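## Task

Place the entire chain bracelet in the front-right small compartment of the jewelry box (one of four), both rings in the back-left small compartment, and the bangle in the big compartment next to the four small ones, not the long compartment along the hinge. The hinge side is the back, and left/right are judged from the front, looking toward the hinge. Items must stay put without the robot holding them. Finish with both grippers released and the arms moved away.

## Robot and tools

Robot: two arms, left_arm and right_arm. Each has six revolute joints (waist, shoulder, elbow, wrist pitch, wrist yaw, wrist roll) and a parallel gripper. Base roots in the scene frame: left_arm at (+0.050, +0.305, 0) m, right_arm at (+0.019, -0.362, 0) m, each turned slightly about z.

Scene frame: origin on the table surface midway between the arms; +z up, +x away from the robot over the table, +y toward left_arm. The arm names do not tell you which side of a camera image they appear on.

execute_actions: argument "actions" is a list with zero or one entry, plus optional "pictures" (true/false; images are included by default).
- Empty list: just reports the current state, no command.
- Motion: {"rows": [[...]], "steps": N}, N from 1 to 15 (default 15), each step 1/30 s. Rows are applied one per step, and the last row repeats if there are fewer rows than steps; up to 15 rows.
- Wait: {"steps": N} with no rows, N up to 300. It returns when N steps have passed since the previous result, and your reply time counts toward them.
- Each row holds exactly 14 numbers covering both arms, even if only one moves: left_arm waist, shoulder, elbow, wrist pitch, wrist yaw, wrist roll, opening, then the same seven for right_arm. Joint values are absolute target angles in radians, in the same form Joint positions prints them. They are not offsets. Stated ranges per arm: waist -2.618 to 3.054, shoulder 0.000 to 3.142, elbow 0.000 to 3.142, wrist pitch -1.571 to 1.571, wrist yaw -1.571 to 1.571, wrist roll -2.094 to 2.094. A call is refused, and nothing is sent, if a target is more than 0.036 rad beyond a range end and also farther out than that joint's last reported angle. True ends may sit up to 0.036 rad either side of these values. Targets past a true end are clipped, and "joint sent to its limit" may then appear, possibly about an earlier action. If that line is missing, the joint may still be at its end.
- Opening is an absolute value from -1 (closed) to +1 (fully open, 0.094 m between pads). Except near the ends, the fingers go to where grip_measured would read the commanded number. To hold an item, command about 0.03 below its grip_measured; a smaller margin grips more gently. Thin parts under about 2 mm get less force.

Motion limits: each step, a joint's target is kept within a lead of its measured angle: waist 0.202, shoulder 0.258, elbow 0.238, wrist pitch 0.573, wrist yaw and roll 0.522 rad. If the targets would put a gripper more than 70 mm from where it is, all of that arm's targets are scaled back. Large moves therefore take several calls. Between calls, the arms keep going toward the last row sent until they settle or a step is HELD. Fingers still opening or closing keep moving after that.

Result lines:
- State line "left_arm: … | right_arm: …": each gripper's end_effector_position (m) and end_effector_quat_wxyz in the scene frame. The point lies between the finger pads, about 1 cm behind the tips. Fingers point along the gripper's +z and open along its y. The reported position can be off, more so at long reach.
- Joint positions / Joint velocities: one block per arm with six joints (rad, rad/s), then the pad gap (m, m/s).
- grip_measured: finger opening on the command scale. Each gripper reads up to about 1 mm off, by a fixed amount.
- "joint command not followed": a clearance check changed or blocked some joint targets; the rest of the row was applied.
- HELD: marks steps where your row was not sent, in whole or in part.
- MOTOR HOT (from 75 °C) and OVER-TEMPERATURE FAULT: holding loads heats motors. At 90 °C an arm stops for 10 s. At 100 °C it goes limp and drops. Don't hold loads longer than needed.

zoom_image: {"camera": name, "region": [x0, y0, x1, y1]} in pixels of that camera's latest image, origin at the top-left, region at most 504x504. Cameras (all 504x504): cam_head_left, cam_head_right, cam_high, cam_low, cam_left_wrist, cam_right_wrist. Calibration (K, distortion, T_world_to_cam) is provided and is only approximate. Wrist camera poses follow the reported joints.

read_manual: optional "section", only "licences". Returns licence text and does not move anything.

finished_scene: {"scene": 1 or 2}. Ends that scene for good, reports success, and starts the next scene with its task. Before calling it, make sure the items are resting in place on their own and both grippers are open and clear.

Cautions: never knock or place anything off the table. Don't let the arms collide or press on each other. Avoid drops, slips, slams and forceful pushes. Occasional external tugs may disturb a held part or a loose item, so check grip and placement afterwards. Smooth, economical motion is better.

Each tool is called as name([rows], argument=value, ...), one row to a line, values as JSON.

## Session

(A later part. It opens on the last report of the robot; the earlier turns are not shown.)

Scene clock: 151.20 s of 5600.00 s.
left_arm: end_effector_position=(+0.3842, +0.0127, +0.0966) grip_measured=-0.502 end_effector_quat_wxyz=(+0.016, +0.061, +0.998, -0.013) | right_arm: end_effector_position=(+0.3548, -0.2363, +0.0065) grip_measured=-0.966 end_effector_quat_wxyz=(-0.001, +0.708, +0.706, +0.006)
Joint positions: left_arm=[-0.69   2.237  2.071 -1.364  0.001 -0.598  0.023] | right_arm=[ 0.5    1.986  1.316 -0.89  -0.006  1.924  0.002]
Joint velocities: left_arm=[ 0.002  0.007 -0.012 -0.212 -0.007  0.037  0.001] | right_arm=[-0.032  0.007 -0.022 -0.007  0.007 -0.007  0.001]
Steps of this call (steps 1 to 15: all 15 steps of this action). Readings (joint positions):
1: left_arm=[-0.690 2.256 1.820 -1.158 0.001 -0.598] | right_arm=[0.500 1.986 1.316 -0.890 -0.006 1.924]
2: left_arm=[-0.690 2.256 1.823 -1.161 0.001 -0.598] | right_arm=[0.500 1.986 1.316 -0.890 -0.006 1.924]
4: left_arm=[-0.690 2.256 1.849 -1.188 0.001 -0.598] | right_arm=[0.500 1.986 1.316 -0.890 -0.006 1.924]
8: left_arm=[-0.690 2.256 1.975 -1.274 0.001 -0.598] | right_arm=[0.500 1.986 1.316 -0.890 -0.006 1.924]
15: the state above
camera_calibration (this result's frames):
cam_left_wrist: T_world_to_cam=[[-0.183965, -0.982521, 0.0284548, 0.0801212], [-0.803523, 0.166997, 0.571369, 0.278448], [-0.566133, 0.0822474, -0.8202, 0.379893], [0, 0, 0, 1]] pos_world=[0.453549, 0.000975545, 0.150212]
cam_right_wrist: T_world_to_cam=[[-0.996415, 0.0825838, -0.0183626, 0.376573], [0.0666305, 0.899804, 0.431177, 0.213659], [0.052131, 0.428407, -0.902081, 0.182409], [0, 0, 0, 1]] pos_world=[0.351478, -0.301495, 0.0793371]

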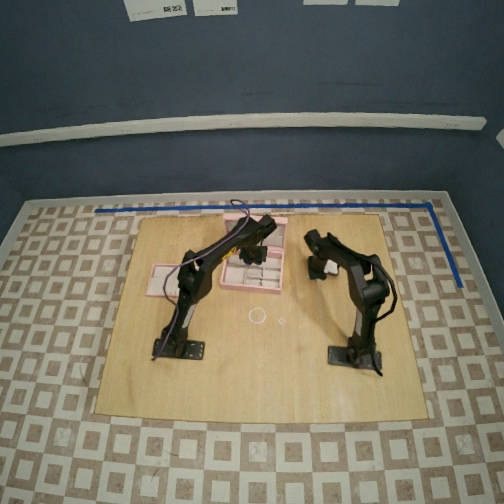

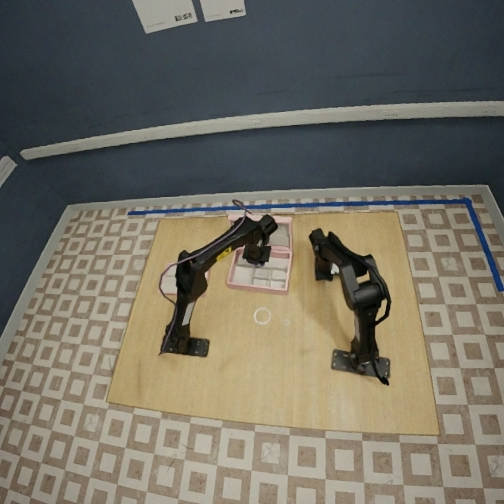

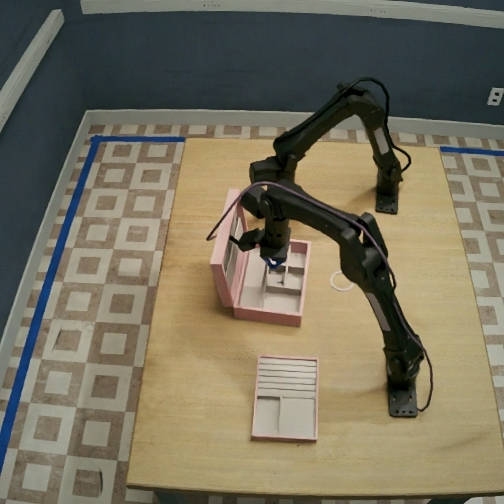

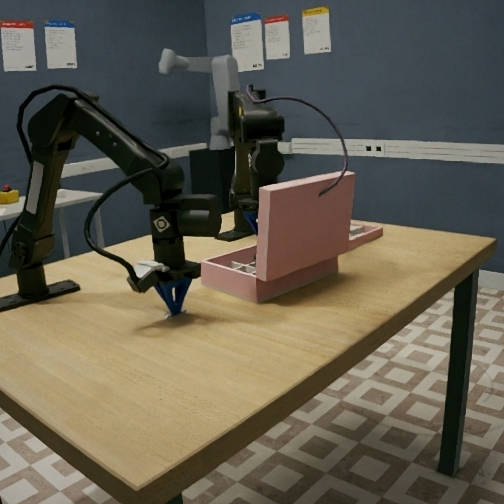

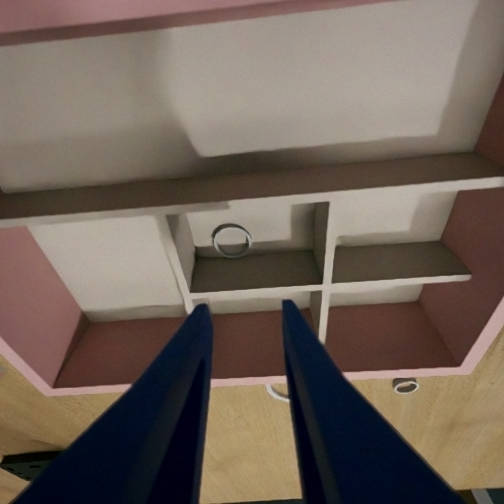

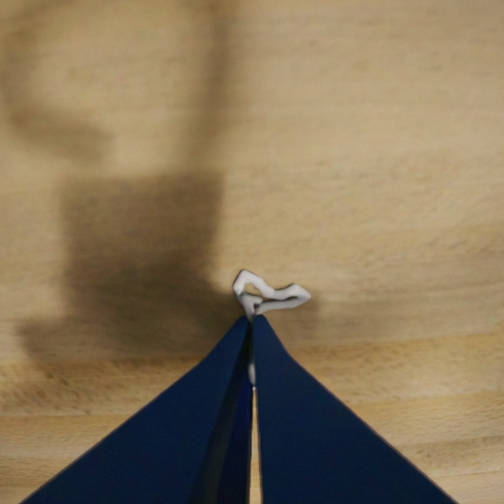

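execute_actions([
  {"rows":[[-0.72,2.22,2.09,-1.43,0,-0.59,-0.3,0.49,1.97,1.32,-0.9,0,1.93,-1],[-0.76,2.21,2.09,-1.43,0,-0.59,-0.3,0.49,1.95,1.33,-0.92,0,1.93,-1],[-0.8,2.2,2.09,-1.44,0,-0.59,-0.3,0.49,1.94,1.35,-0.95,0,1.93,-1],[-0.84,2.19,2.09,-1.44,0,-0.59,-0.3,0.49,1.93,1.37,-0.98,0,1.93,-1],[-0.88,2.18,2.08,-1.45,0,-0.59,-0.3,0.49,1.92,1.39,-1.01,0,1.93,-1],[-0.92,2.17,2.08,-1.45,0,-0.59,-0.3,0.49,1.91,1.41,-1.04,0,1.93,-1],[-0.96,2.16,2.08,-1.46,0,-0.59,-0.3,0.49,1.9,1.43,-1.07,0,1.93,-1],[-1,2.16,2.07,-1.46,0,-0.59,-0.3,0.49,1.89,1.45,-1.1,0,1.93,-1],[-1.04,2.16,2.07,-1.46,0,-0.59,-0.3,0.49,1.88,1.47,-1.13,0,1.93,-1],[-1.08,2.16,2.07,-1.46,0,-0.59,-0.3,0.49,1.87,1.49,-1.16,0,1.93,-1],[-1.12,2.16,2.07,-1.46,0,-0.59,-0.3,0.49,1.86,1.51,-1.19,0,1.93,-1],[-1.16,2.16,2.07,-1.46,0,-0.59,-0.3,0.49,1.85,1.53,-1.22,0,1.93,-1],[-1.2,2.16,2.07,-1.46,0,-0.59,-0.3,0.49,1.85,1.55,-1.25,0,1.93,-1],[-1.23,2.16,2.07,-1.46,0,-0.59,-0.3,0.49,1.85,1.56,-1.27,0,1.93,-1],[-1.26,2.16,2.07,-1.46,0,-0.59,-0.3,0.49,1.85,1.56,-1.27,0,1.93,-1]]},
], pictures=false)

execute_actions([
  {"steps":15},
])

Scene clock: 167.07 s of 5600.00 s.
left_arm: end_effector_position=(+0.1863, -0.1032, +0.1170) grip_measured=-0.302 end_effector_quat_wxyz=(+0.010, +0.321, +0.947, -0.013) | right_arm: end_effector_position=(+0.3636, -0.2331, +0.1009) grip_measured=-0.966 end_effector_quat_wxyz=(+0.014, +0.707, +0.706, +0.039)
Joint positions: left_arm=[-1.22   2.187  2.071 -1.421 -0.    -0.597  0.033] | right_arm=[ 0.5    1.864  1.532 -1.157 -0.006  1.924  0.002]
Joint velocities: left_arm=[-1.057 -0.002 -0.027 -0.066  0.066 -0.007  0.001] | right_arm=[ 0.002 -0.247  0.383 -0.462 -0.037 -0.007 -0.001]
Steps of this call (steps 1 to 30: the robot went on to your last target; steps 31 to 90: nothing new was sent; then 12.37 s passed at rest; steps 91 to 105: all 15 steps of this action). Readings (joint positions):
91: left_arm=[-0.691 2.237 2.071 -1.401 0.001 -0.598] | right_arm=[0.500 1.984 1.316 -0.889 -0.006 1.924]
92: left_arm=[-0.697 2.237 2.071 -1.402 -0.000 -0.598] | right_arm=[0.500 1.982 1.316 -0.891 -0.006 1.924]
94: left_arm=[-0.730 2.235 2.071 -1.408 -0.006 -0.598] | right_arm=[0.500 1.976 1.320 -0.909 -0.006 1.924]
98: left_arm=[-0.886 2.217 2.071 -1.415 -0.009 -0.598] | right_arm=[0.500 1.947 1.381 -0.993 -0.006 1.924]
105: the state above

Scene clock: 167.57 s of 5600.00 s.
left_arm: end_effector_position=(+0.1654, -0.1050, +0.1169) grip_measured=-0.302 end_effector_quat_wxyz=(+0.001, +0.342, +0.940, -0.008) | right_arm: end_effector_position=(+0.3466, -0.2393, +0.1077) grip_measured=-0.966 end_effector_quat_wxyz=(+0.001, +0.708, +0.706, +0.010)
Joint positions: left_arm=[-1.264  2.187  2.071 -1.439  0.008 -0.597  0.033] | right_arm=[ 0.5    1.852  1.548 -1.248 -0.006  1.924  0.002]
Joint velocities: left_arm=[ 0.002 -0.017 -0.007  0.095 -0.037 -0.037  0.   ] | right_arm=[-0.012  0.022 -0.017 -0.066 -0.037 -0.007 -0.   ]
Steps of this call (steps 1 to 15: the robot went on to your last target). Readings (joint positions):
1: left_arm=[-1.252 2.187 2.071 -1.423 0.003 -0.597] | right_arm=[0.500 1.856 1.542 -1.173 -0.006 1.924]
2: left_arm=[-1.277 2.187 2.071 -1.425 0.007 -0.597] | right_arm=[0.500 1.852 1.547 -1.186 -0.006 1.924]
4: left_arm=[-1.297 2.187 2.071 -1.430 0.013 -0.597] | right_arm=[0.500 1.851 1.548 -1.208 -0.006 1.924]
8: left_arm=[-1.279 2.187 2.071 -1.436 0.012 -0.597] | right_arm=[0.500 1.852 1.548 -1.236 -0.006 1.924]
15: the state above
camera_calibration (this result's frames):
cam_left_wrist: T_world_to_cam=[[-0.689266, -0.724209, 0.0208368, 0.0352502], [-0.575437, 0.564694, 0.591603, 0.112401], [-0.44021, 0.395781, -0.80596, 0.29277], [0, 0, 0, 1]] pos_world=[0.217857, -0.153816, 0.16873]
cam_right_wrist: T_world_to_cam=[[-0.99624, 0.0826478, -0.0259747, 0.371271], [0.0632208, 0.898554, 0.434286, 0.173831], [0.0592324, 0.431011, -0.9004, 0.273393], [0, 0, 0, 1]] pos_world=[0.342692, -0.304716, 0.180314]

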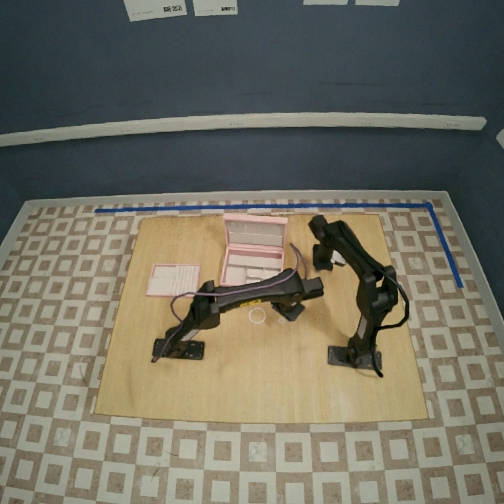

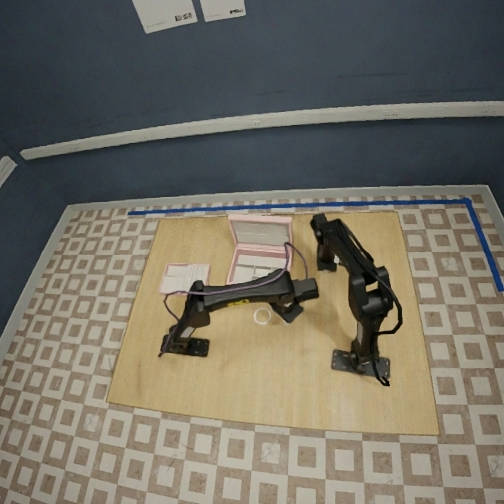

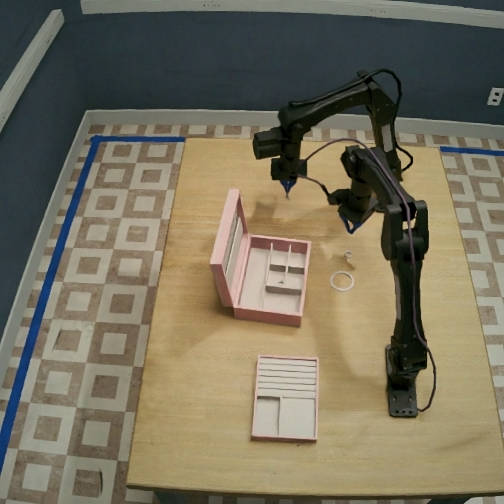

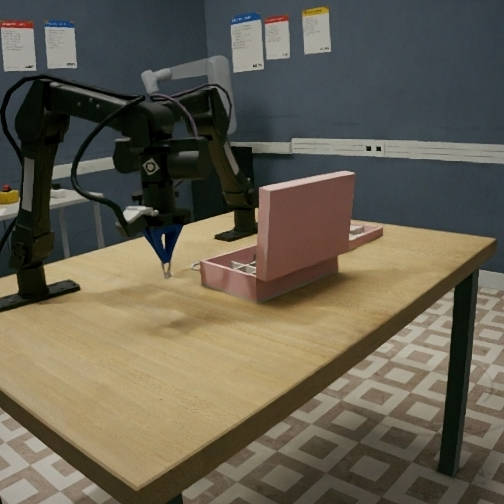

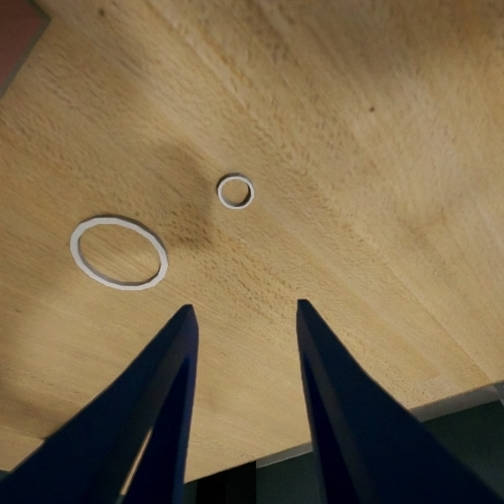

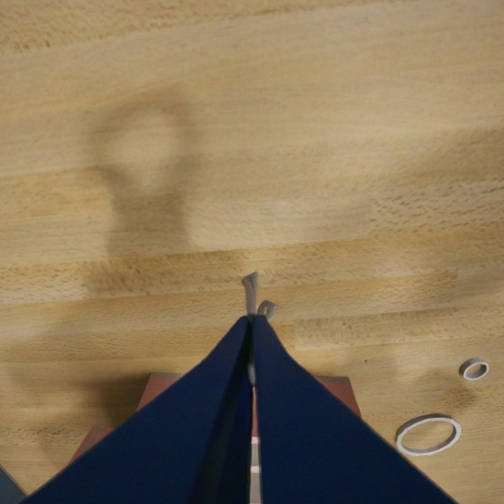

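execute_actions([
  {"rows":[[-1.245,2.19,2.03,-1.4,0,-0.59,-0.2,0.49,1.85,1.56,-1.27,0,1.85,-1],[-1.245,2.19,2,-1.37,0,-0.59,-0.2,0.49,1.85,1.56,-1.27,0,1.75,-1],[-1.245,2.19,1.97,-1.34,0,-0.59,-0.2,0.49,1.85,1.56,-1.27,0,1.65,-1],[-1.245,2.19,1.94,-1.31,0,-0.59,-0.2,0.49,1.85,1.56,-1.27,0,1.55,-1],[-1.245,2.19,1.91,-1.28,0,-0.59,-0.2,0.49,1.85,1.56,-1.27,0,1.45,-1],[-1.245,2.19,1.88,-1.25,0,-0.59,-0.2,0.49,1.85,1.56,-1.27,0,1.35,-1],[-1.245,2.19,1.85,-1.22,0,-0.59,-0.2,0.49,1.85,1.56,-1.27,0,1.25,-1],[-1.245,2.19,1.82,-1.19,0,-0.59,-0.2,0.49,1.85,1.56,-1.27,0,1.15,-1],[-1.245,2.19,1.79,-1.16,0,-0.59,-0.2,0.49,1.85,1.56,-1.27,0,1.05,-1],[-1.245,2.19,1.76,-1.13,0,-0.59,-0.2,0.49,1.85,1.56,-1.27,0,0.95,-1],[-1.245,2.19,1.73,-1.1,0,-0.59,-0.2,0.49,1.85,1.56,-1.27,0,0.85,-1],[-1.245,2.19,1.705,-1.08,0,-0.59,-0.2,0.49,1.85,1.56,-1.27,0,0.75,-1],[-1.245,2.19,1.705,-1.08,0,-0.59,-0.2,0.49,1.85,1.56,-1.27,0,0.65,-1],[-1.245,2.19,1.705,-1.08,0,-0.59,-0.2,0.49,1.85,1.56,-1.27,0,0.55,-1],[-1.245,2.19,1.705,-1.08,0,-0.59,-0.2,0.49,1.85,1.56,-1.27,0,0.48,-1]]},
], pictures=false)

execute_actions([
  {"steps":15},
])

Scene clock: 179.43 s of 5600.00 s.
left_arm: end_effector_position=(+0.1624, -0.0814, +0.0263) grip_measured=-0.202 end_effector_quat_wxyz=(-0.022, +0.338, +0.941, +0.024) | right_arm: end_effector_position=(+0.3449, -0.2400, +0.1077) grip_measured=-0.965 end_effector_quat_wxyz=(+0.003, +0.252, +0.968, +0.006)
Joint positions: left_arm=[-1.255  2.193  1.716 -1.159  0.008 -0.597  0.037] | right_arm=[ 0.5    1.852  1.548 -1.255 -0.006  0.86   0.002]
Joint velocities: left_arm=[-0.012  0.061 -0.178  0.3    0.11   0.007 -0.   ] | right_arm=[-0.007  0.007  0.007  0.037  0.007 -2.513  0.001]
Steps of this call (steps 1 to 15: the robot went on to your last target; steps 16 to 341: nothing new was sent; steps 342 to 356: all 15 steps of this action). Readings (joint positions):
342: left_arm=[-1.264 2.187 2.067 -1.435 0.008 -0.597] | right_arm=[0.500 1.852 1.548 -1.250 -0.006 1.913]
343: left_arm=[-1.263 2.187 2.056 -1.426 0.008 -0.597] | right_arm=[0.500 1.852 1.548 -1.250 -0.006 1.885]
345: left_arm=[-1.260 2.187 2.014 -1.392 0.008 -0.597] | right_arm=[0.500 1.852 1.548 -1.251 -0.006 1.789]
349: left_arm=[-1.256 2.187 1.884 -1.304 0.008 -0.597] | right_arm=[0.500 1.852 1.548 -1.252 -0.006 1.496]
356: the state above

Scene clock: 179.93 s of 5600.00 s.
left_arm: end_effector_position=(+0.1661, -0.0941, +0.0237) grip_measured=-0.202 end_effector_quat_wxyz=(-0.006, +0.338, +0.941, +0.002) | right_arm: end_effector_position=(+0.3438, -0.2404, +0.1077) grip_measured=-0.965 end_effector_quat_wxyz=(+0.002, +0.074, +0.997, +0.004)
Joint positions: left_arm=[-1.255  2.195  1.712 -1.099  0.008 -0.597  0.037] | right_arm=[ 0.5    1.852  1.548 -1.26  -0.006  0.5    0.002]
Joint velocities: left_arm=[-0.002 -0.007  0.007  0.066 -0.007  0.007 -0.001] | right_arm=[-0.007 -0.007 -0.007  0.007 -0.007 -0.095 -0.   ]
Steps of this call (steps 1 to 15: the robot went on to your last target). Readings (joint positions):
1: left_arm=[-1.255 2.195 1.713 -1.149 0.008 -0.597] | right_arm=[0.500 1.852 1.548 -1.255 -0.006 0.785]
2: left_arm=[-1.255 2.195 1.712 -1.140 0.008 -0.597] | right_arm=[0.500 1.852 1.548 -1.256 -0.006 0.725]
4: left_arm=[-1.255 2.195 1.712 -1.123 0.008 -0.597] | right_arm=[0.500 1.852 1.548 -1.257 -0.006 0.639]
8: left_arm=[-1.255 2.195 1.712 -1.107 0.008 -0.597] | right_arm=[0.500 1.852 1.548 -1.258 -0.006 0.549]
15: the state above
camera_calibration (this result's frames):
cam_left_wrist: T_world_to_cam=[[-0.682781, -0.730585, 0.00742704, 0.0442219], [-0.575931, 0.544446, 0.609821, 0.159483], [-0.44957, 0.412097, -0.792504, 0.21648], [0, 0, 0, 1]] pos_world=[0.219368, -0.143733, 0.0739767]
cam_right_wrist: T_world_to_cam=[[-0.226846, -0.97372, -0.0202334, -0.150521], [-0.885717, 0.197615, 0.420065, 0.334209], [-0.405027, 0.113211, -0.907268, 0.357918], [0, 0, 0, 1]] pos_world=[0.406836, -0.253131, 0.181293]

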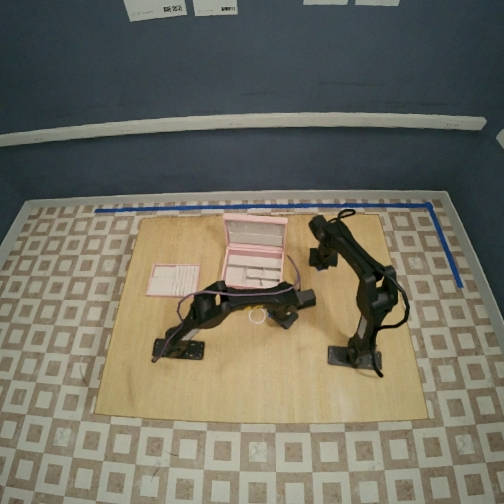

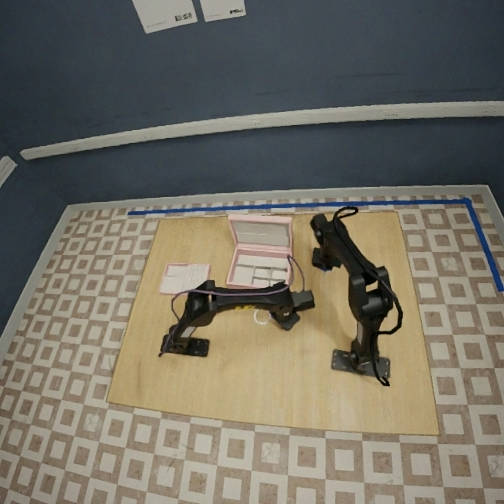

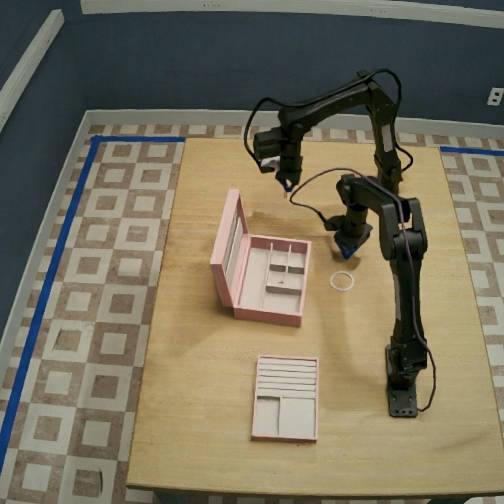

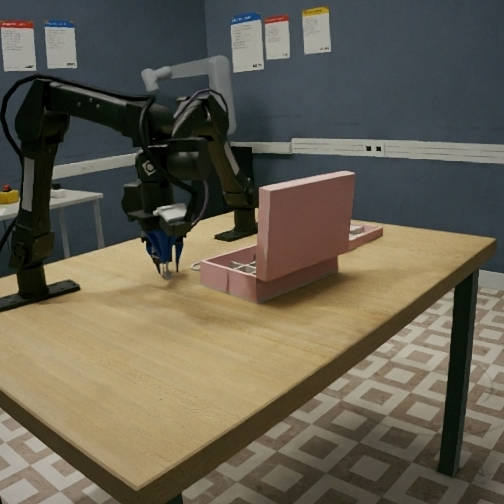

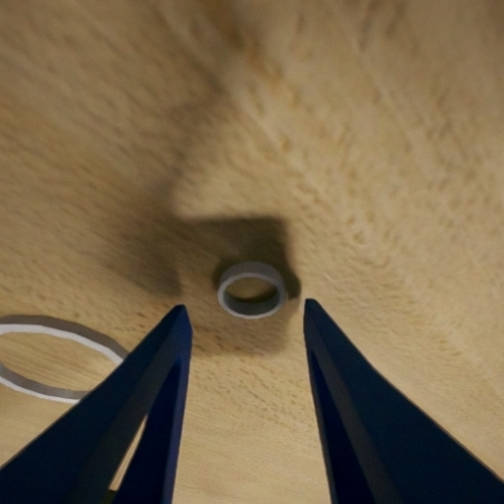

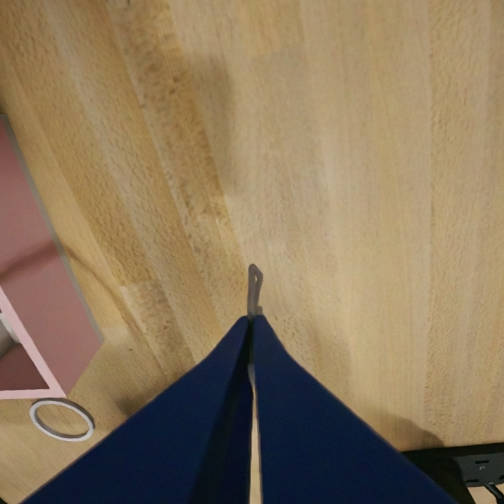

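execute_actions([
  {"rows":[[-1.245,2.2,1.69,-1.06,0,-0.59,-0.2,0.49,1.85,1.56,-1.27,0,0.48,-1],[-1.245,2.21,1.68,-1.04,0,-0.59,-0.2,0.49,1.85,1.56,-1.27,0,0.48,-1],[-1.245,2.22,1.675,-1.035,0,-0.59,-0.2,0.49,1.85,1.56,-1.27,0,0.48,-1]]},
])

Scene clock: 185.07 s of 5600.00 s.
left_arm: end_effector_position=(+0.1674, -0.0984, +0.0163) grip_measured=-0.202 end_effector_quat_wxyz=(-0.001, +0.338, +0.941, -0.005) | right_arm: end_effector_position=(+0.3437, -0.2404, +0.1077) grip_measured=-0.965 end_effector_quat_wxyz=(+0.002, +0.068, +0.998, +0.004)
Joint positions: left_arm=[-1.255  2.203  1.695 -1.056  0.007 -0.597  0.037] | right_arm=[ 0.5    1.852  1.548 -1.26  -0.006  0.487  0.002]
Joint velocities: left_arm=[ 0.002 -0.002  0.002 -0.022  0.051 -0.051 -0.   ] | right_arm=[ 0.007 -0.002 -0.037 -0.051  0.022 -0.007  0.   ]
Steps of this call (steps 1 to 30: the robot went on to your last target; steps 31 to 139: nothing new was sent; steps 140 to 154: all 15 steps of this action). Readings (joint positions):
140: left_arm=[-1.255 2.195 1.712 -1.095 0.008 -0.597] | right_arm=[0.500 1.852 1.548 -1.260 -0.006 0.487]
141: left_arm=[-1.255 2.195 1.709 -1.088 0.008 -0.597] | right_arm=[0.500 1.852 1.548 -1.260 -0.006 0.487]
143: left_arm=[-1.255 2.196 1.702 -1.073 0.008 -0.597] | right_arm=[0.500 1.852 1.548 -1.260 -0.006 0.487]
147: left_arm=[-1.255 2.203 1.695 -1.060 0.008 -0.597] | right_arm=[0.500 1.852 1.548 -1.260 -0.006 0.487]
154: the state above
camera_calibration (this result's frames):
cam_left_wrist: T_world_to_cam=[[-0.682844, -0.730388, 0.0160398, 0.0419068], [-0.579125, 0.55455, 0.597569, 0.168902], [-0.445352, 0.398757, -0.801657, 0.211093], [0, 0, 0, 1]] pos_world=[0.220442, -0.147231, 0.0676213]
cam_right_wrist: T_world_to_cam=[[-0.214204, -0.976584, -0.0199987, -0.155632], [-0.888099, 0.186189, 0.420255, 0.332188], [-0.406691, 0.107781, -0.907186, 0.357143], [0, 0, 0, 1]] pos_world=[0.406926, -0.25233, 0.181279]

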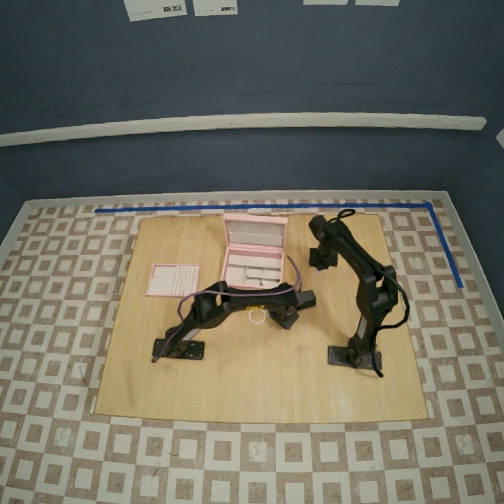

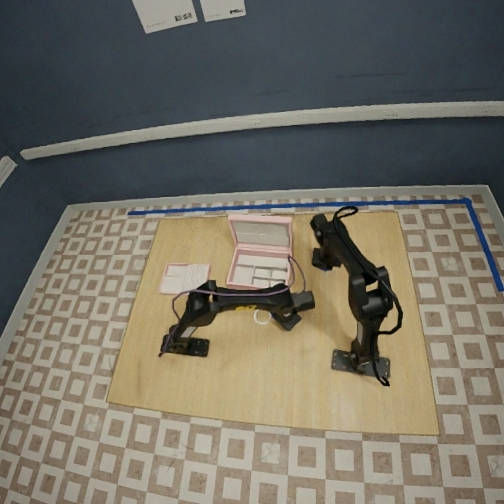

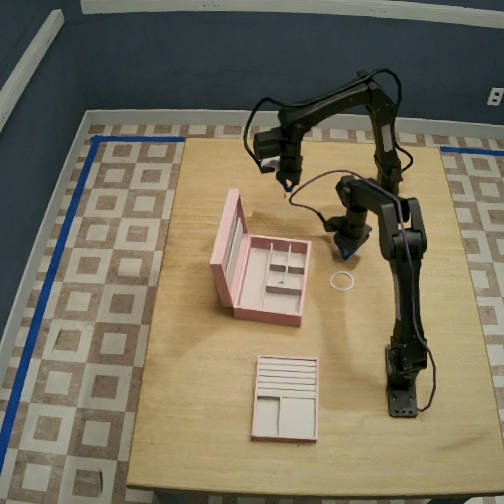

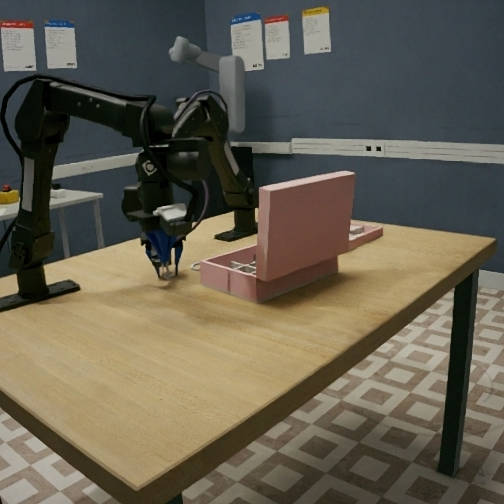

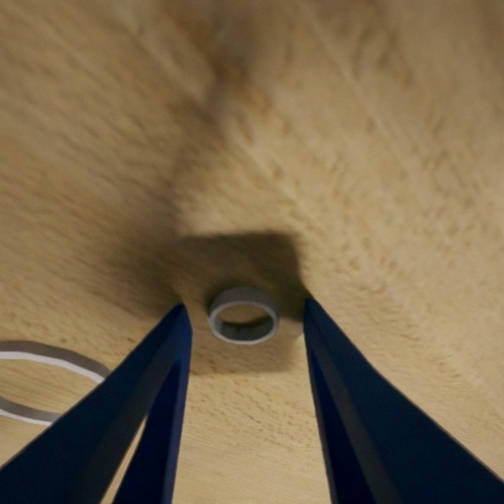

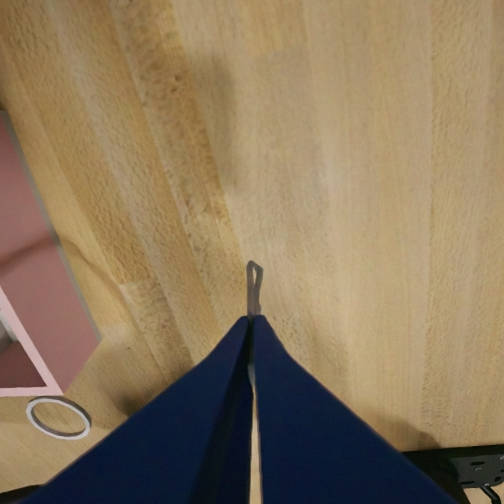

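execute_actions([
  {"rows":[[-1.245,2.23,1.66,-1.055,0,-0.59,-0.2,0.49,1.85,1.56,-1.27,0,0.48,-1],[-1.245,2.23,1.66,-1.055,0,-0.59,-0.2,0.49,1.85,1.56,-1.27,0,0.48,-1],[-1.245,2.23,1.66,-1.055,0,-0.59,-0.2,0.49,1.85,1.56,-1.27,0,0.48,-1],[-1.245,2.23,1.66,-1.055,0,-0.59,-0.2,0.49,1.85,1.56,-1.27,0,0.48,-1],[-1.245,2.23,1.66,-1.055,0,-0.59,-0.2,0.49,1.85,1.56,-1.27,0,0.48,-1],[-1.245,2.23,1.66,-1.055,0,-0.59,-0.2,0.49,1.85,1.56,-1.27,0,0.48,-1],[-1.245,2.23,1.66,-1.055,0,-0.59,-0.3,0.49,1.85,1.56,-1.27,0,0.48,-1],[-1.245,2.23,1.66,-1.055,0,-0.59,-0.4,0.49,1.85,1.56,-1.27,0,0.48,-1],[-1.245,2.23,1.66,-1.055,0,-0.59,-0.5,0.49,1.85,1.56,-1.27,0,0.48,-1],[-1.245,2.23,1.66,-1.055,0,-0.59,-0.55,0.49,1.85,1.56,-1.27,0,0.48,-1],[-1.245,2.23,1.66,-1.055,0,-0.59,-0.6,0.49,1.85,1.56,-1.27,0,0.48,-1],[-1.245,2.23,1.66,-1.055,0,-0.59,-0.69,0.49,1.85,1.56,-1.27,0,0.48,-1]]},
])

Scene clock: 192.23 s of 5600.00 s.
left_arm: end_effector_position=(+0.1668, -0.0988, +0.0158) grip_measured=-0.630 end_effector_quat_wxyz=(-0.002, +0.338, +0.941, -0.006) | right_arm: end_effector_position=(+0.3436, -0.2404, +0.1077) grip_measured=-0.965 end_effector_quat_wxyz=(+0.001, +0.068, +0.998, +0.004)
Joint positions: left_arm=[-1.255  2.203  1.693 -1.053  0.011 -0.596  0.017] | right_arm=[ 0.5    1.852  1.548 -1.261 -0.006  0.487  0.002]
Joint velocities: left_arm=[ 0.007 -0.007 -0.002  0.051 -0.051 -0.007  0.   ] | right_arm=[-0.022  0.007 -0.002  0.037 -0.007 -0.051  0.001]
Steps of this call (steps 1 to 15: the robot went on to your last target; steps 16 to 200: nothing new was sent; steps 201 to 215: all 15 steps of this action). Readings (joint positions):
201: left_arm=[-1.255 2.203 1.694 -1.056 0.007 -0.597] | right_arm=[0.500 1.852 1.548 -1.261 -0.006 0.487]
202: left_arm=[-1.255 2.203 1.693 -1.055 0.007 -0.597] | right_arm=[0.500 1.852 1.548 -1.261 -0.006 0.487]
204: left_arm=[-1.255 2.203 1.693 -1.055 0.007 -0.597] | right_arm=[0.500 1.852 1.548 -1.261 -0.006 0.487]
208: left_arm=[-1.255 2.203 1.693 -1.053 0.010 -0.597] | right_arm=[0.500 1.852 1.548 -1.261 -0.006 0.487]
215: the state above
camera_calibration (this result's frames):
cam_left_wrist: T_world_to_cam=[[-0.683077, -0.730066, 0.0202326, 0.0411953], [-0.576682, 0.55615, 0.598443, 0.16872], [-0.448155, 0.397115, -0.80091, 0.210865], [0, 0, 0, 1]] pos_world=[0.219938, -0.147496, 0.0670807]
cam_right_wrist: T_world_to_cam=[[-0.214211, -0.976587, -0.0197937, -0.155703], [-0.887948, 0.186244, 0.420549, 0.332045], [-0.407016, 0.107662, -0.907054, 0.357179], [0, 0, 0, 1]] pos_world=[0.406863, -0.252353, 0.181257]

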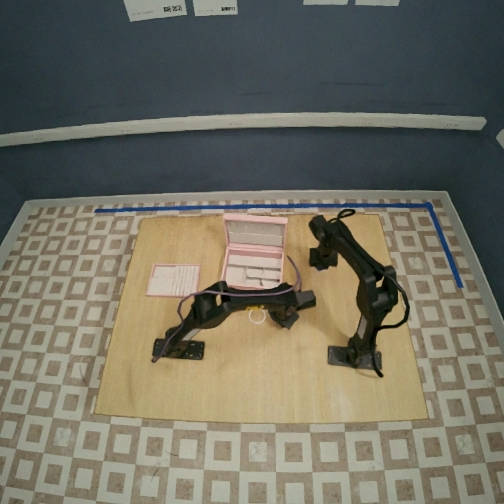

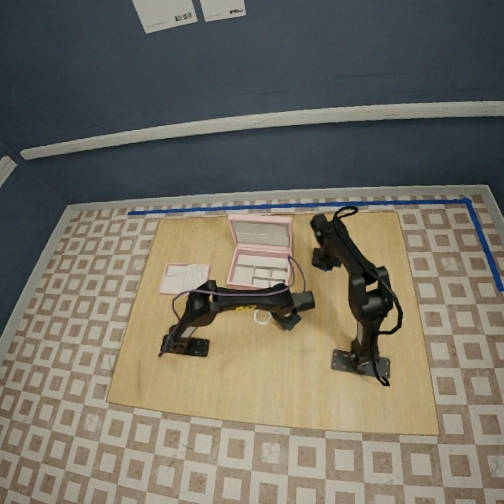

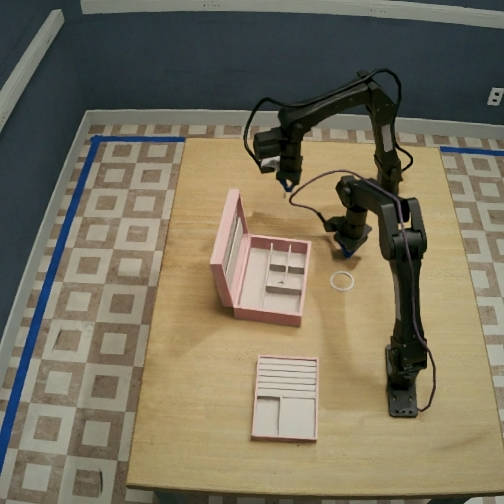

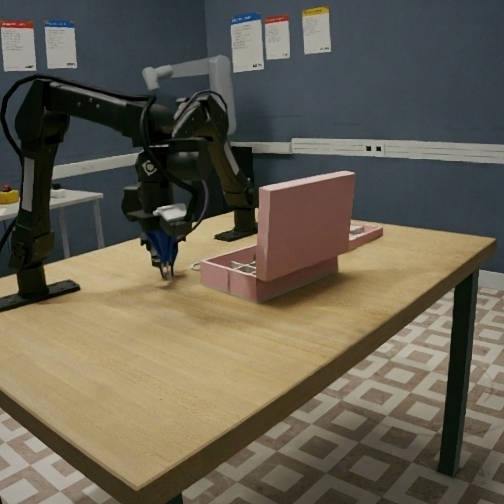

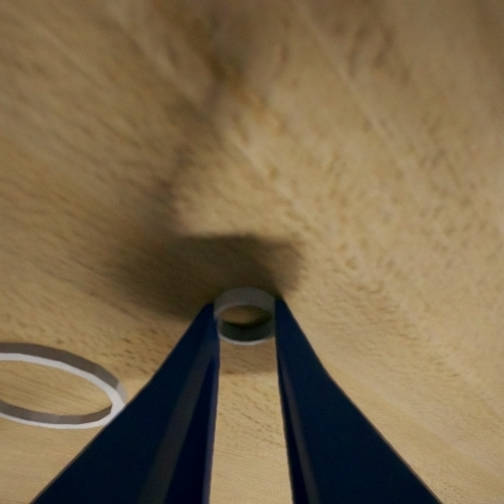

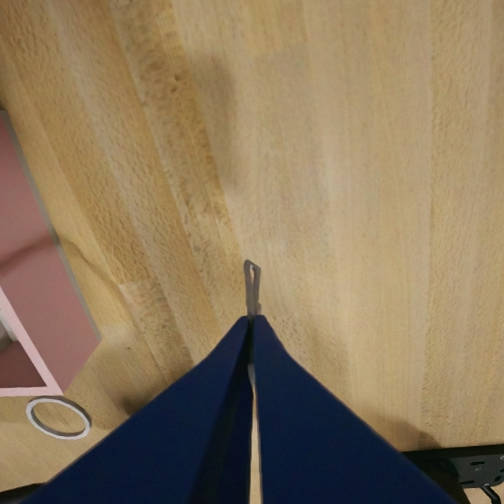

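execute_actions([
  {"rows":[[-1.255,2.19,1.72,-1.08,0,-0.59,-0.69,0.49,1.85,1.56,-1.27,0,0.48,-1],[-1.255,2.18,1.75,-1.12,0,-0.59,-0.69,0.49,1.85,1.56,-1.27,0,0.48,-1],[-1.255,2.17,1.78,-1.17,0,-0.59,-0.69,0.49,1.85,1.56,-1.27,0,0.48,-1],[-1.255,2.16,1.82,-1.22,0,-0.59,-0.69,0.49,1.85,1.56,-1.27,0,0.48,-1],[-1.255,2.16,1.86,-1.27,0,-0.59,-0.69,0.49,1.85,1.56,-1.27,0,0.48,-1],[-1.25,2.16,1.9,-1.31,0,-0.59,-0.69,0.49,1.85,1.56,-1.27,0,0.48,-1],[-1.24,2.16,1.94,-1.35,0,-0.59,-0.69,0.49,1.85,1.56,-1.27,0,0.48,-1],[-1.22,2.16,1.98,-1.39,0,-0.59,-0.69,0.49,1.85,1.56,-1.27,0,0.48,-1],[-1.2,2.16,2.02,-1.43,0,-0.59,-0.69,0.49,1.85,1.56,-1.27,0,0.48,-1],[-1.17,2.16,2.05,-1.46,0,-0.59,-0.69,0.49,1.85,1.56,-1.27,0,0.48,-1],[-1.14,2.16,2.07,-1.48,0,-0.59,-0.69,0.49,1.85,1.56,-1.27,0,0.48,-1],[-1.1,2.16,2.07,-1.48,0,-0.59,-0.69,0.49,1.85,1.56,-1.27,0,0.48,-1]]},
], pictures=false)

execute_actions([
  {"rows":[[-1.06,2.17,2.08,-1.48,0,-0.6,-0.69,0.49,1.85,1.56,-1.27,0,0.48,-1],[-1.02,2.18,2.09,-1.48,0,-0.6,-0.69,0.49,1.85,1.56,-1.27,0,0.48,-1],[-0.98,2.19,2.1,-1.48,0,-0.6,-0.69,0.49,1.85,1.56,-1.27,0,0.48,-1],[-0.94,2.2,2.11,-1.48,0,-0.6,-0.69,0.49,1.85,1.56,-1.27,0,0.48,-1],[-0.9,2.21,2.12,-1.48,0,-0.6,-0.69,0.49,1.85,1.56,-1.27,0,0.48,-1],[-0.86,2.22,2.13,-1.47,0,-0.6,-0.69,0.49,1.85,1.56,-1.27,0,0.48,-1],[-0.82,2.23,2.13,-1.46,0,-0.6,-0.69,0.49,1.85,1.56,-1.27,0,0.48,-1],[-0.79,2.24,2.13,-1.45,0,-0.6,-0.69,0.49,1.85,1.56,-1.27,0,0.48,-1],[-0.76,2.25,2.13,-1.44,0,-0.6,-0.69,0.49,1.85,1.56,-1.27,0,0.48,-1],[-0.74,2.255,2.13,-1.43,0,-0.6,-0.69,0.49,1.85,1.56,-1.27,0,0.48,-1],[-0.72,2.255,2.13,-1.43,0,-0.6,-0.69,0.49,1.85,1.56,-1.27,0,0.48,-1]]},
], pictures=false)

execute_actions([
  {"steps":15},
])

Scene clock: 207.80 s of 5600.00 s.
left_arm: end_effector_position=(+0.2272, -0.0911, +0.1217) grip_measured=-0.630 end_effector_quat_wxyz=(+0.018, +0.273, +0.962, -0.029) | right_arm: end_effector_position=(+0.3436, -0.2404, +0.1077) grip_measured=-0.965 end_effector_quat_wxyz=(+0.001, +0.068, +0.998, +0.004)
Joint positions: left_arm=[-1.118  2.165  2.053 -1.392  0.009 -0.596  0.017] | right_arm=[ 0.5    1.852  1.548 -1.261 -0.006  0.487  0.002]
Joint velocities: left_arm=[ 0.706 -0.129  0.066 -0.359 -0.066  0.007 -0.001] | right_arm=[-0.002 -0.007 -0.017 -0.095  0.007  0.007 -0.   ]
Steps of this call (steps 1 to 15: the robot went on to your last target; steps 16 to 452: nothing new was sent; steps 453 to 467: all 15 steps of this action). Readings (joint positions):
453: left_arm=[-1.255 2.203 1.693 -1.053 0.011 -0.596] | right_arm=[0.500 1.852 1.548 -1.261 -0.006 0.487]
454: left_arm=[-1.255 2.203 1.699 -1.061 0.011 -0.596] | right_arm=[0.500 1.852 1.548 -1.261 -0.006 0.487]
456: left_arm=[-1.255 2.203 1.729 -1.105 0.011 -0.596] | right_arm=[0.500 1.852 1.548 -1.261 -0.006 0.487]
460: left_arm=[-1.254 2.203 1.880 -1.236 0.011 -0.596] | right_arm=[0.500 1.852 1.548 -1.261 -0.006 0.487]
467: the state above

Scene clock: 208.30 s of 5600.00 s.
left_arm: end_effector_position=(+0.3777, +0.0228, +0.0958) grip_measured=-0.630 end_effector_quat_wxyz=(-0.007, +0.060, +0.998, +0.009) | right_arm: end_effector_position=(+0.3436, -0.2404, +0.1077) grip_measured=-0.965 end_effector_quat_wxyz=(+0.001, +0.068, +0.998, +0.004)
Joint positions: left_arm=[-0.685  2.258  2.104 -1.439 -0.006 -0.596  0.017] | right_arm=[ 0.5    1.852  1.548 -1.261 -0.006  0.487  0.002]
Joint velocities: left_arm=[ 0.066  0.032  0.007 -0.037  0.007 -0.022 -0.   ] | right_arm=[-0.017 -0.007  0.002 -0.022 -0.051  0.022 -0.   ]
Steps of this call (steps 1 to 15: all 15 steps of this action). Readings (joint positions):
1: left_arm=[-1.093 2.164 2.057 -1.405 0.007 -0.596] | right_arm=[0.500 1.852 1.548 -1.261 -0.006 0.487]
2: left_arm=[-1.070 2.164 2.060 -1.416 0.006 -0.596] | right_arm=[0.500 1.852 1.548 -1.261 -0.006 0.487]
4: left_arm=[-1.020 2.172 2.067 -1.435 0.007 -0.596] | right_arm=[0.500 1.852 1.548 -1.261 -0.006 0.487]
8: left_arm=[-0.875 2.207 2.100 -1.443 0.009 -0.596] | right_arm=[0.500 1.852 1.548 -1.261 -0.006 0.487]
15: the state above

Scene clock: 208.80 s of 5600.00 s.
left_arm: end_effector_position=(+0.3687, +0.0126, +0.0957) grip_measured=-0.630 end_effector_quat_wxyz=(-0.008, +0.075, +0.997, +0.008) | right_arm: end_effector_position=(+0.3436, -0.2404, +0.1077) grip_measured=-0.965 end_effector_quat_wxyz=(+0.001, +0.068, +0.998, +0.004)
Joint positions: left_arm=[-0.715  2.259  2.104 -1.439 -0.003 -0.596  0.017] | right_arm=[ 0.5    1.852  1.548 -1.261 -0.006  0.487  0.002]
Joint velocities: left_arm=[ 0.002 -0.017 -0.017 -0.022 -0.007 -0.022 -0.   ] | right_arm=[ 0.007 -0.007  0.027 -0.051 -0.007 -0.081 -0.001]
Steps of this call (steps 1 to 15: the robot went on to your last target). Readings (joint positions):
1: left_arm=[-0.685 2.259 2.104 -1.439 -0.007 -0.596] | right_arm=[0.500 1.852 1.548 -1.261 -0.006 0.487]
2: left_arm=[-0.689 2.259 2.104 -1.439 -0.007 -0.596] | right_arm=[0.500 1.852 1.548 -1.261 -0.006 0.487]
4: left_arm=[-0.700 2.259 2.104 -1.439 -0.007 -0.596] | right_arm=[0.500 1.852 1.548 -1.261 -0.006 0.487]
8: left_arm=[-0.715 2.259 2.104 -1.439 -0.003 -0.596] | right_arm=[0.500 1.852 1.548 -1.261 -0.006 0.487]
15: the state above
camera_calibration (this result's frames):
cam_left_wrist: T_world_to_cam=[[-0.210391, -0.977586, -0.00778107, 0.0903935], [-0.772957, 0.161468, 0.613568, 0.251325], [-0.598559, 0.135104, -0.789604, 0.378727], [0, 0, 0, 1]] pos_world=[0.439971, -0.00338075, 0.145542]
cam_right_wrist: T_world_to_cam=[[-0.214211, -0.976587, -0.0197937, -0.155703], [-0.887948, 0.186244, 0.420549, 0.332045], [-0.407016, 0.107662, -0.907054, 0.357179], [0, 0, 0, 1]] pos_world=[0.406863, -0.252353, 0.181257]

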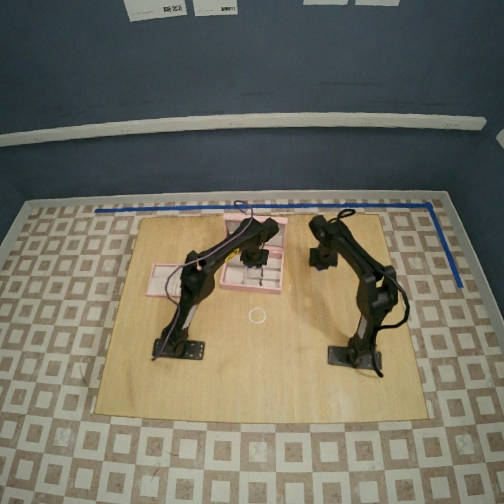

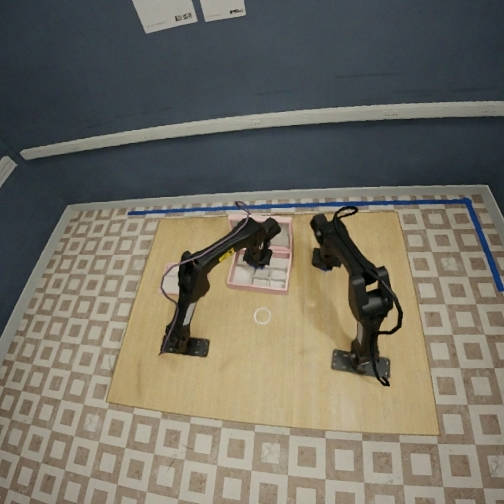

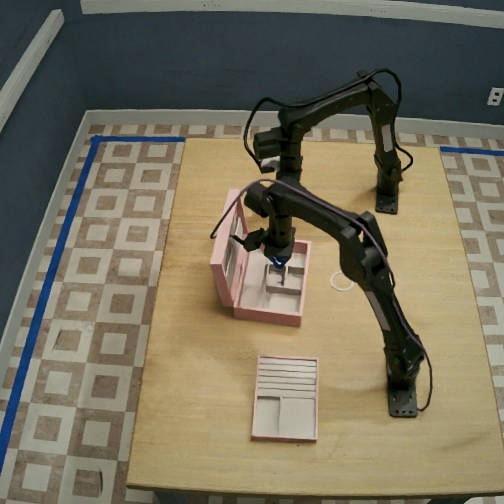

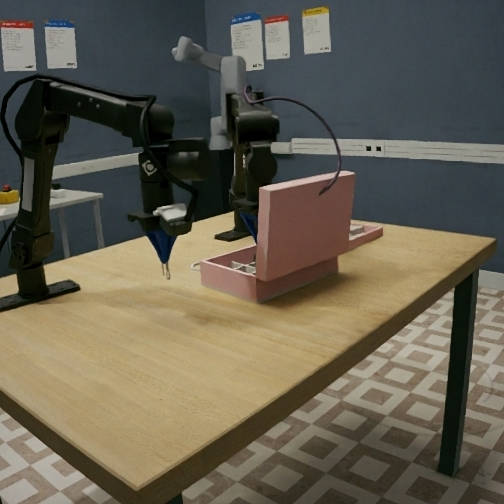

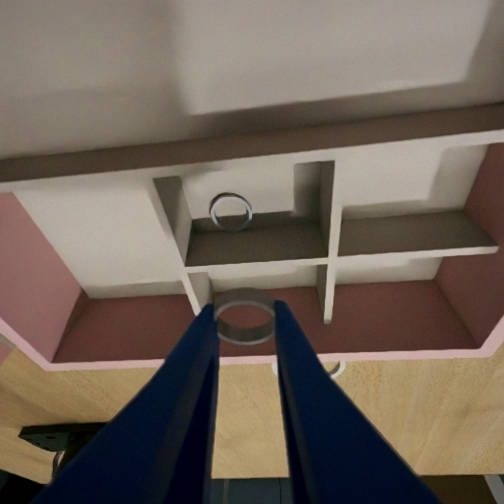

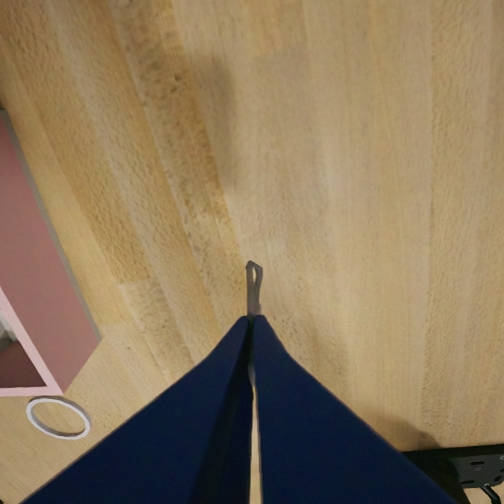

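execute_actions([
  {"rows":[[-0.73,2.26,2.09,-1.42,0,-0.61,-0.69,0.49,1.85,1.56,-1.27,0,0.48,-1],[-0.732,2.27,2.08,-1.4,0,-0.61,-0.69,0.49,1.85,1.56,-1.27,0,0.48,-1],[-0.732,2.28,2.07,-1.38,0,-0.61,-0.69,0.49,1.85,1.56,-1.27,0,0.48,-1],[-0.732,2.29,2.06,-1.36,0,-0.61,-0.69,0.49,1.85,1.56,-1.27,0,0.48,-1],[-0.732,2.29,2.04,-1.33,0,-0.61,-0.69,0.49,1.85,1.56,-1.27,0,0.48,-1],[-0.732,2.29,2.02,-1.3,0,-0.61,-0.69,0.49,1.85,1.56,-1.27,0,0.48,-1],[-0.732,2.29,2.0,-1.27,0,-0.61,-0.69,0.49,1.85,1.56,-1.27,0,0.48,-1],[-0.732,2.29,1.98,-1.25,0,-0.61,-0.69,0.49,1.85,1.56,-1.27,0,0.48,-1],[-0.732,2.29,1.96,-1.23,0,-0.61,-0.69,0.49,1.85,1.56,-1.27,0,0.48,-1],[-0.732,2.29,1.945,-1.21,0,-0.61,-0.69,0.49,1.85,1.56,-1.27,0,0.48,-1]]},
], pictures=false)

execute_actions([
  {"steps":15},
])

Scene clock: 222.37 s of 5600.00 s.
left_arm: end_effector_position=(+0.3731, +0.0086, +0.0427) grip_measured=-0.630 end_effector_quat_wxyz=(-0.009, +0.072, +0.997, +0.009) | right_arm: end_effector_position=(+0.3436, -0.2404, +0.1077) grip_measured=-0.965 end_effector_quat_wxyz=(+0.001, +0.068, +0.998, +0.004)
Joint positions: left_arm=[-0.715  2.295  1.954 -1.256 -0.003 -0.601  0.017] | right_arm=[ 0.5    1.852  1.548 -1.261 -0.006  0.487  0.002]
Joint velocities: left_arm=[-0.002  0.071 -0.042  0.227  0.051  0.007  0.   ] | right_arm=[ 0.002 -0.007 -0.007  0.007 -0.007 -0.066  0.   ]
Steps of this call (steps 1 to 15: the robot went on to your last target; steps 16 to 270: nothing new was sent; then 4.07 s passed at rest; steps 271 to 285: all 15 steps of this action). Readings (joint positions):
271: left_arm=[-0.715 2.259 2.104 -1.439 -0.003 -0.597] | right_arm=[0.500 1.852 1.548 -1.261 -0.006 0.487]
272: left_arm=[-0.715 2.259 2.104 -1.437 -0.003 -0.598] | right_arm=[0.500 1.852 1.548 -1.261 -0.006 0.487]
274: left_arm=[-0.715 2.259 2.095 -1.420 -0.003 -0.599] | right_arm=[0.500 1.852 1.548 -1.261 -0.006 0.487]
278: left_arm=[-0.715 2.260 2.034 -1.347 -0.003 -0.601] | right_arm=[0.500 1.852 1.548 -1.261 -0.006 0.487]
285: the state above

Scene clock: 222.87 s of 5600.00 s.
left_arm: end_effector_position=(+0.3780, +0.0040, +0.0418) grip_measured=-0.630 end_effector_quat_wxyz=(+0.001, +0.072, +0.997, +0.001) | right_arm: end_effector_position=(+0.3436, -0.2404, +0.1077) grip_measured=-0.965 end_effector_quat_wxyz=(+0.001, +0.068, +0.998, +0.004)
Joint positions: left_arm=[-0.715  2.296  1.953 -1.228 -0.003 -0.602  0.017] | right_arm=[ 0.5    1.852  1.548 -1.261 -0.006  0.487  0.002]
Joint velocities: left_arm=[-0.002 -0.007 -0.002  0.037  0.007  0.081  0.001] | right_arm=[ 0.002 -0.007  0.007 -0.081 -0.007 -0.037 -0.001]
Steps of this call (steps 1 to 15: the robot went on to your last target). Readings (joint positions):
1: left_arm=[-0.715 2.296 1.953 -1.251 -0.003 -0.602] | right_arm=[0.500 1.852 1.548 -1.261 -0.006 0.487]
2: left_arm=[-0.715 2.296 1.953 -1.247 -0.003 -0.602] | right_arm=[0.500 1.852 1.548 -1.261 -0.006 0.487]
4: left_arm=[-0.715 2.296 1.953 -1.238 -0.003 -0.602] | right_arm=[0.500 1.852 1.548 -1.261 -0.006 0.487]
8: left_arm=[-0.715 2.296 1.953 -1.231 -0.003 -0.602] | right_arm=[0.500 1.852 1.548 -1.261 -0.006 0.487]
15: the state above
camera_calibration (this result's frames):
cam_left_wrist: T_world_to_cam=[[-0.205133, -0.978727, 0.003686, 0.0810569], [-0.783879, 0.166547, 0.59816, 0.297699], [-0.58605, 0.119813, -0.801368, 0.338773], [0, 0, 0, 1]] pos_world=[0.448525, -0.0108377, 0.0931111]
cam_right_wrist: T_world_to_cam=[[-0.214211, -0.976587, -0.0197937, -0.155703], [-0.887948, 0.186244, 0.420549, 0.332045], [-0.407016, 0.107662, -0.907054, 0.357179], [0, 0, 0, 1]] pos_world=[0.406863, -0.252353, 0.181257]

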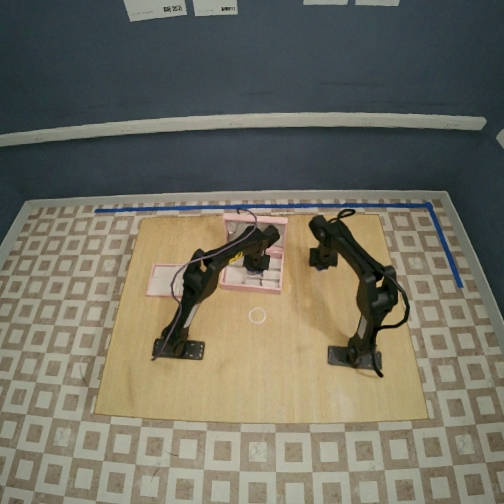

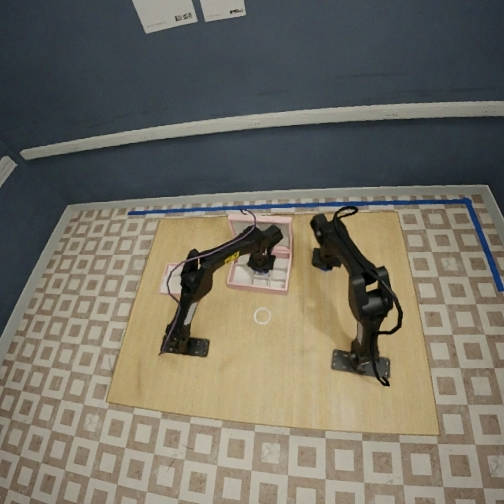

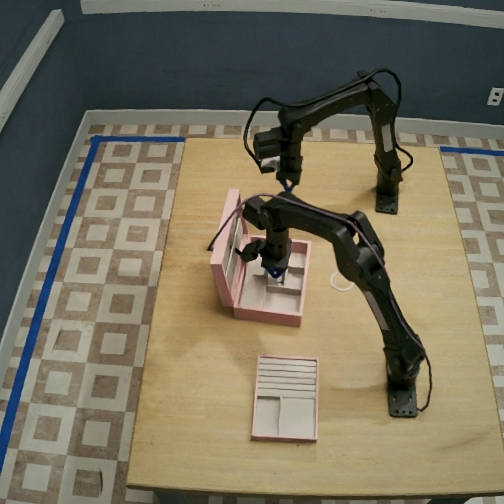

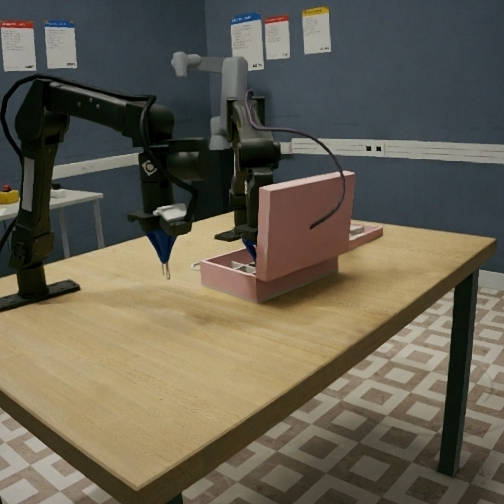

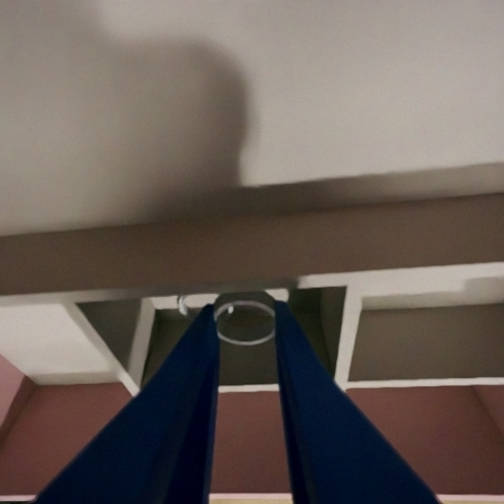

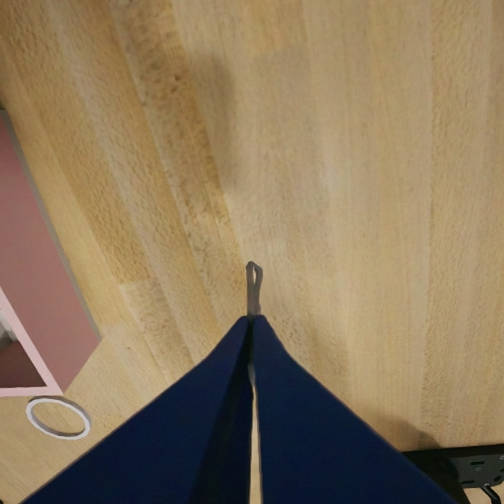

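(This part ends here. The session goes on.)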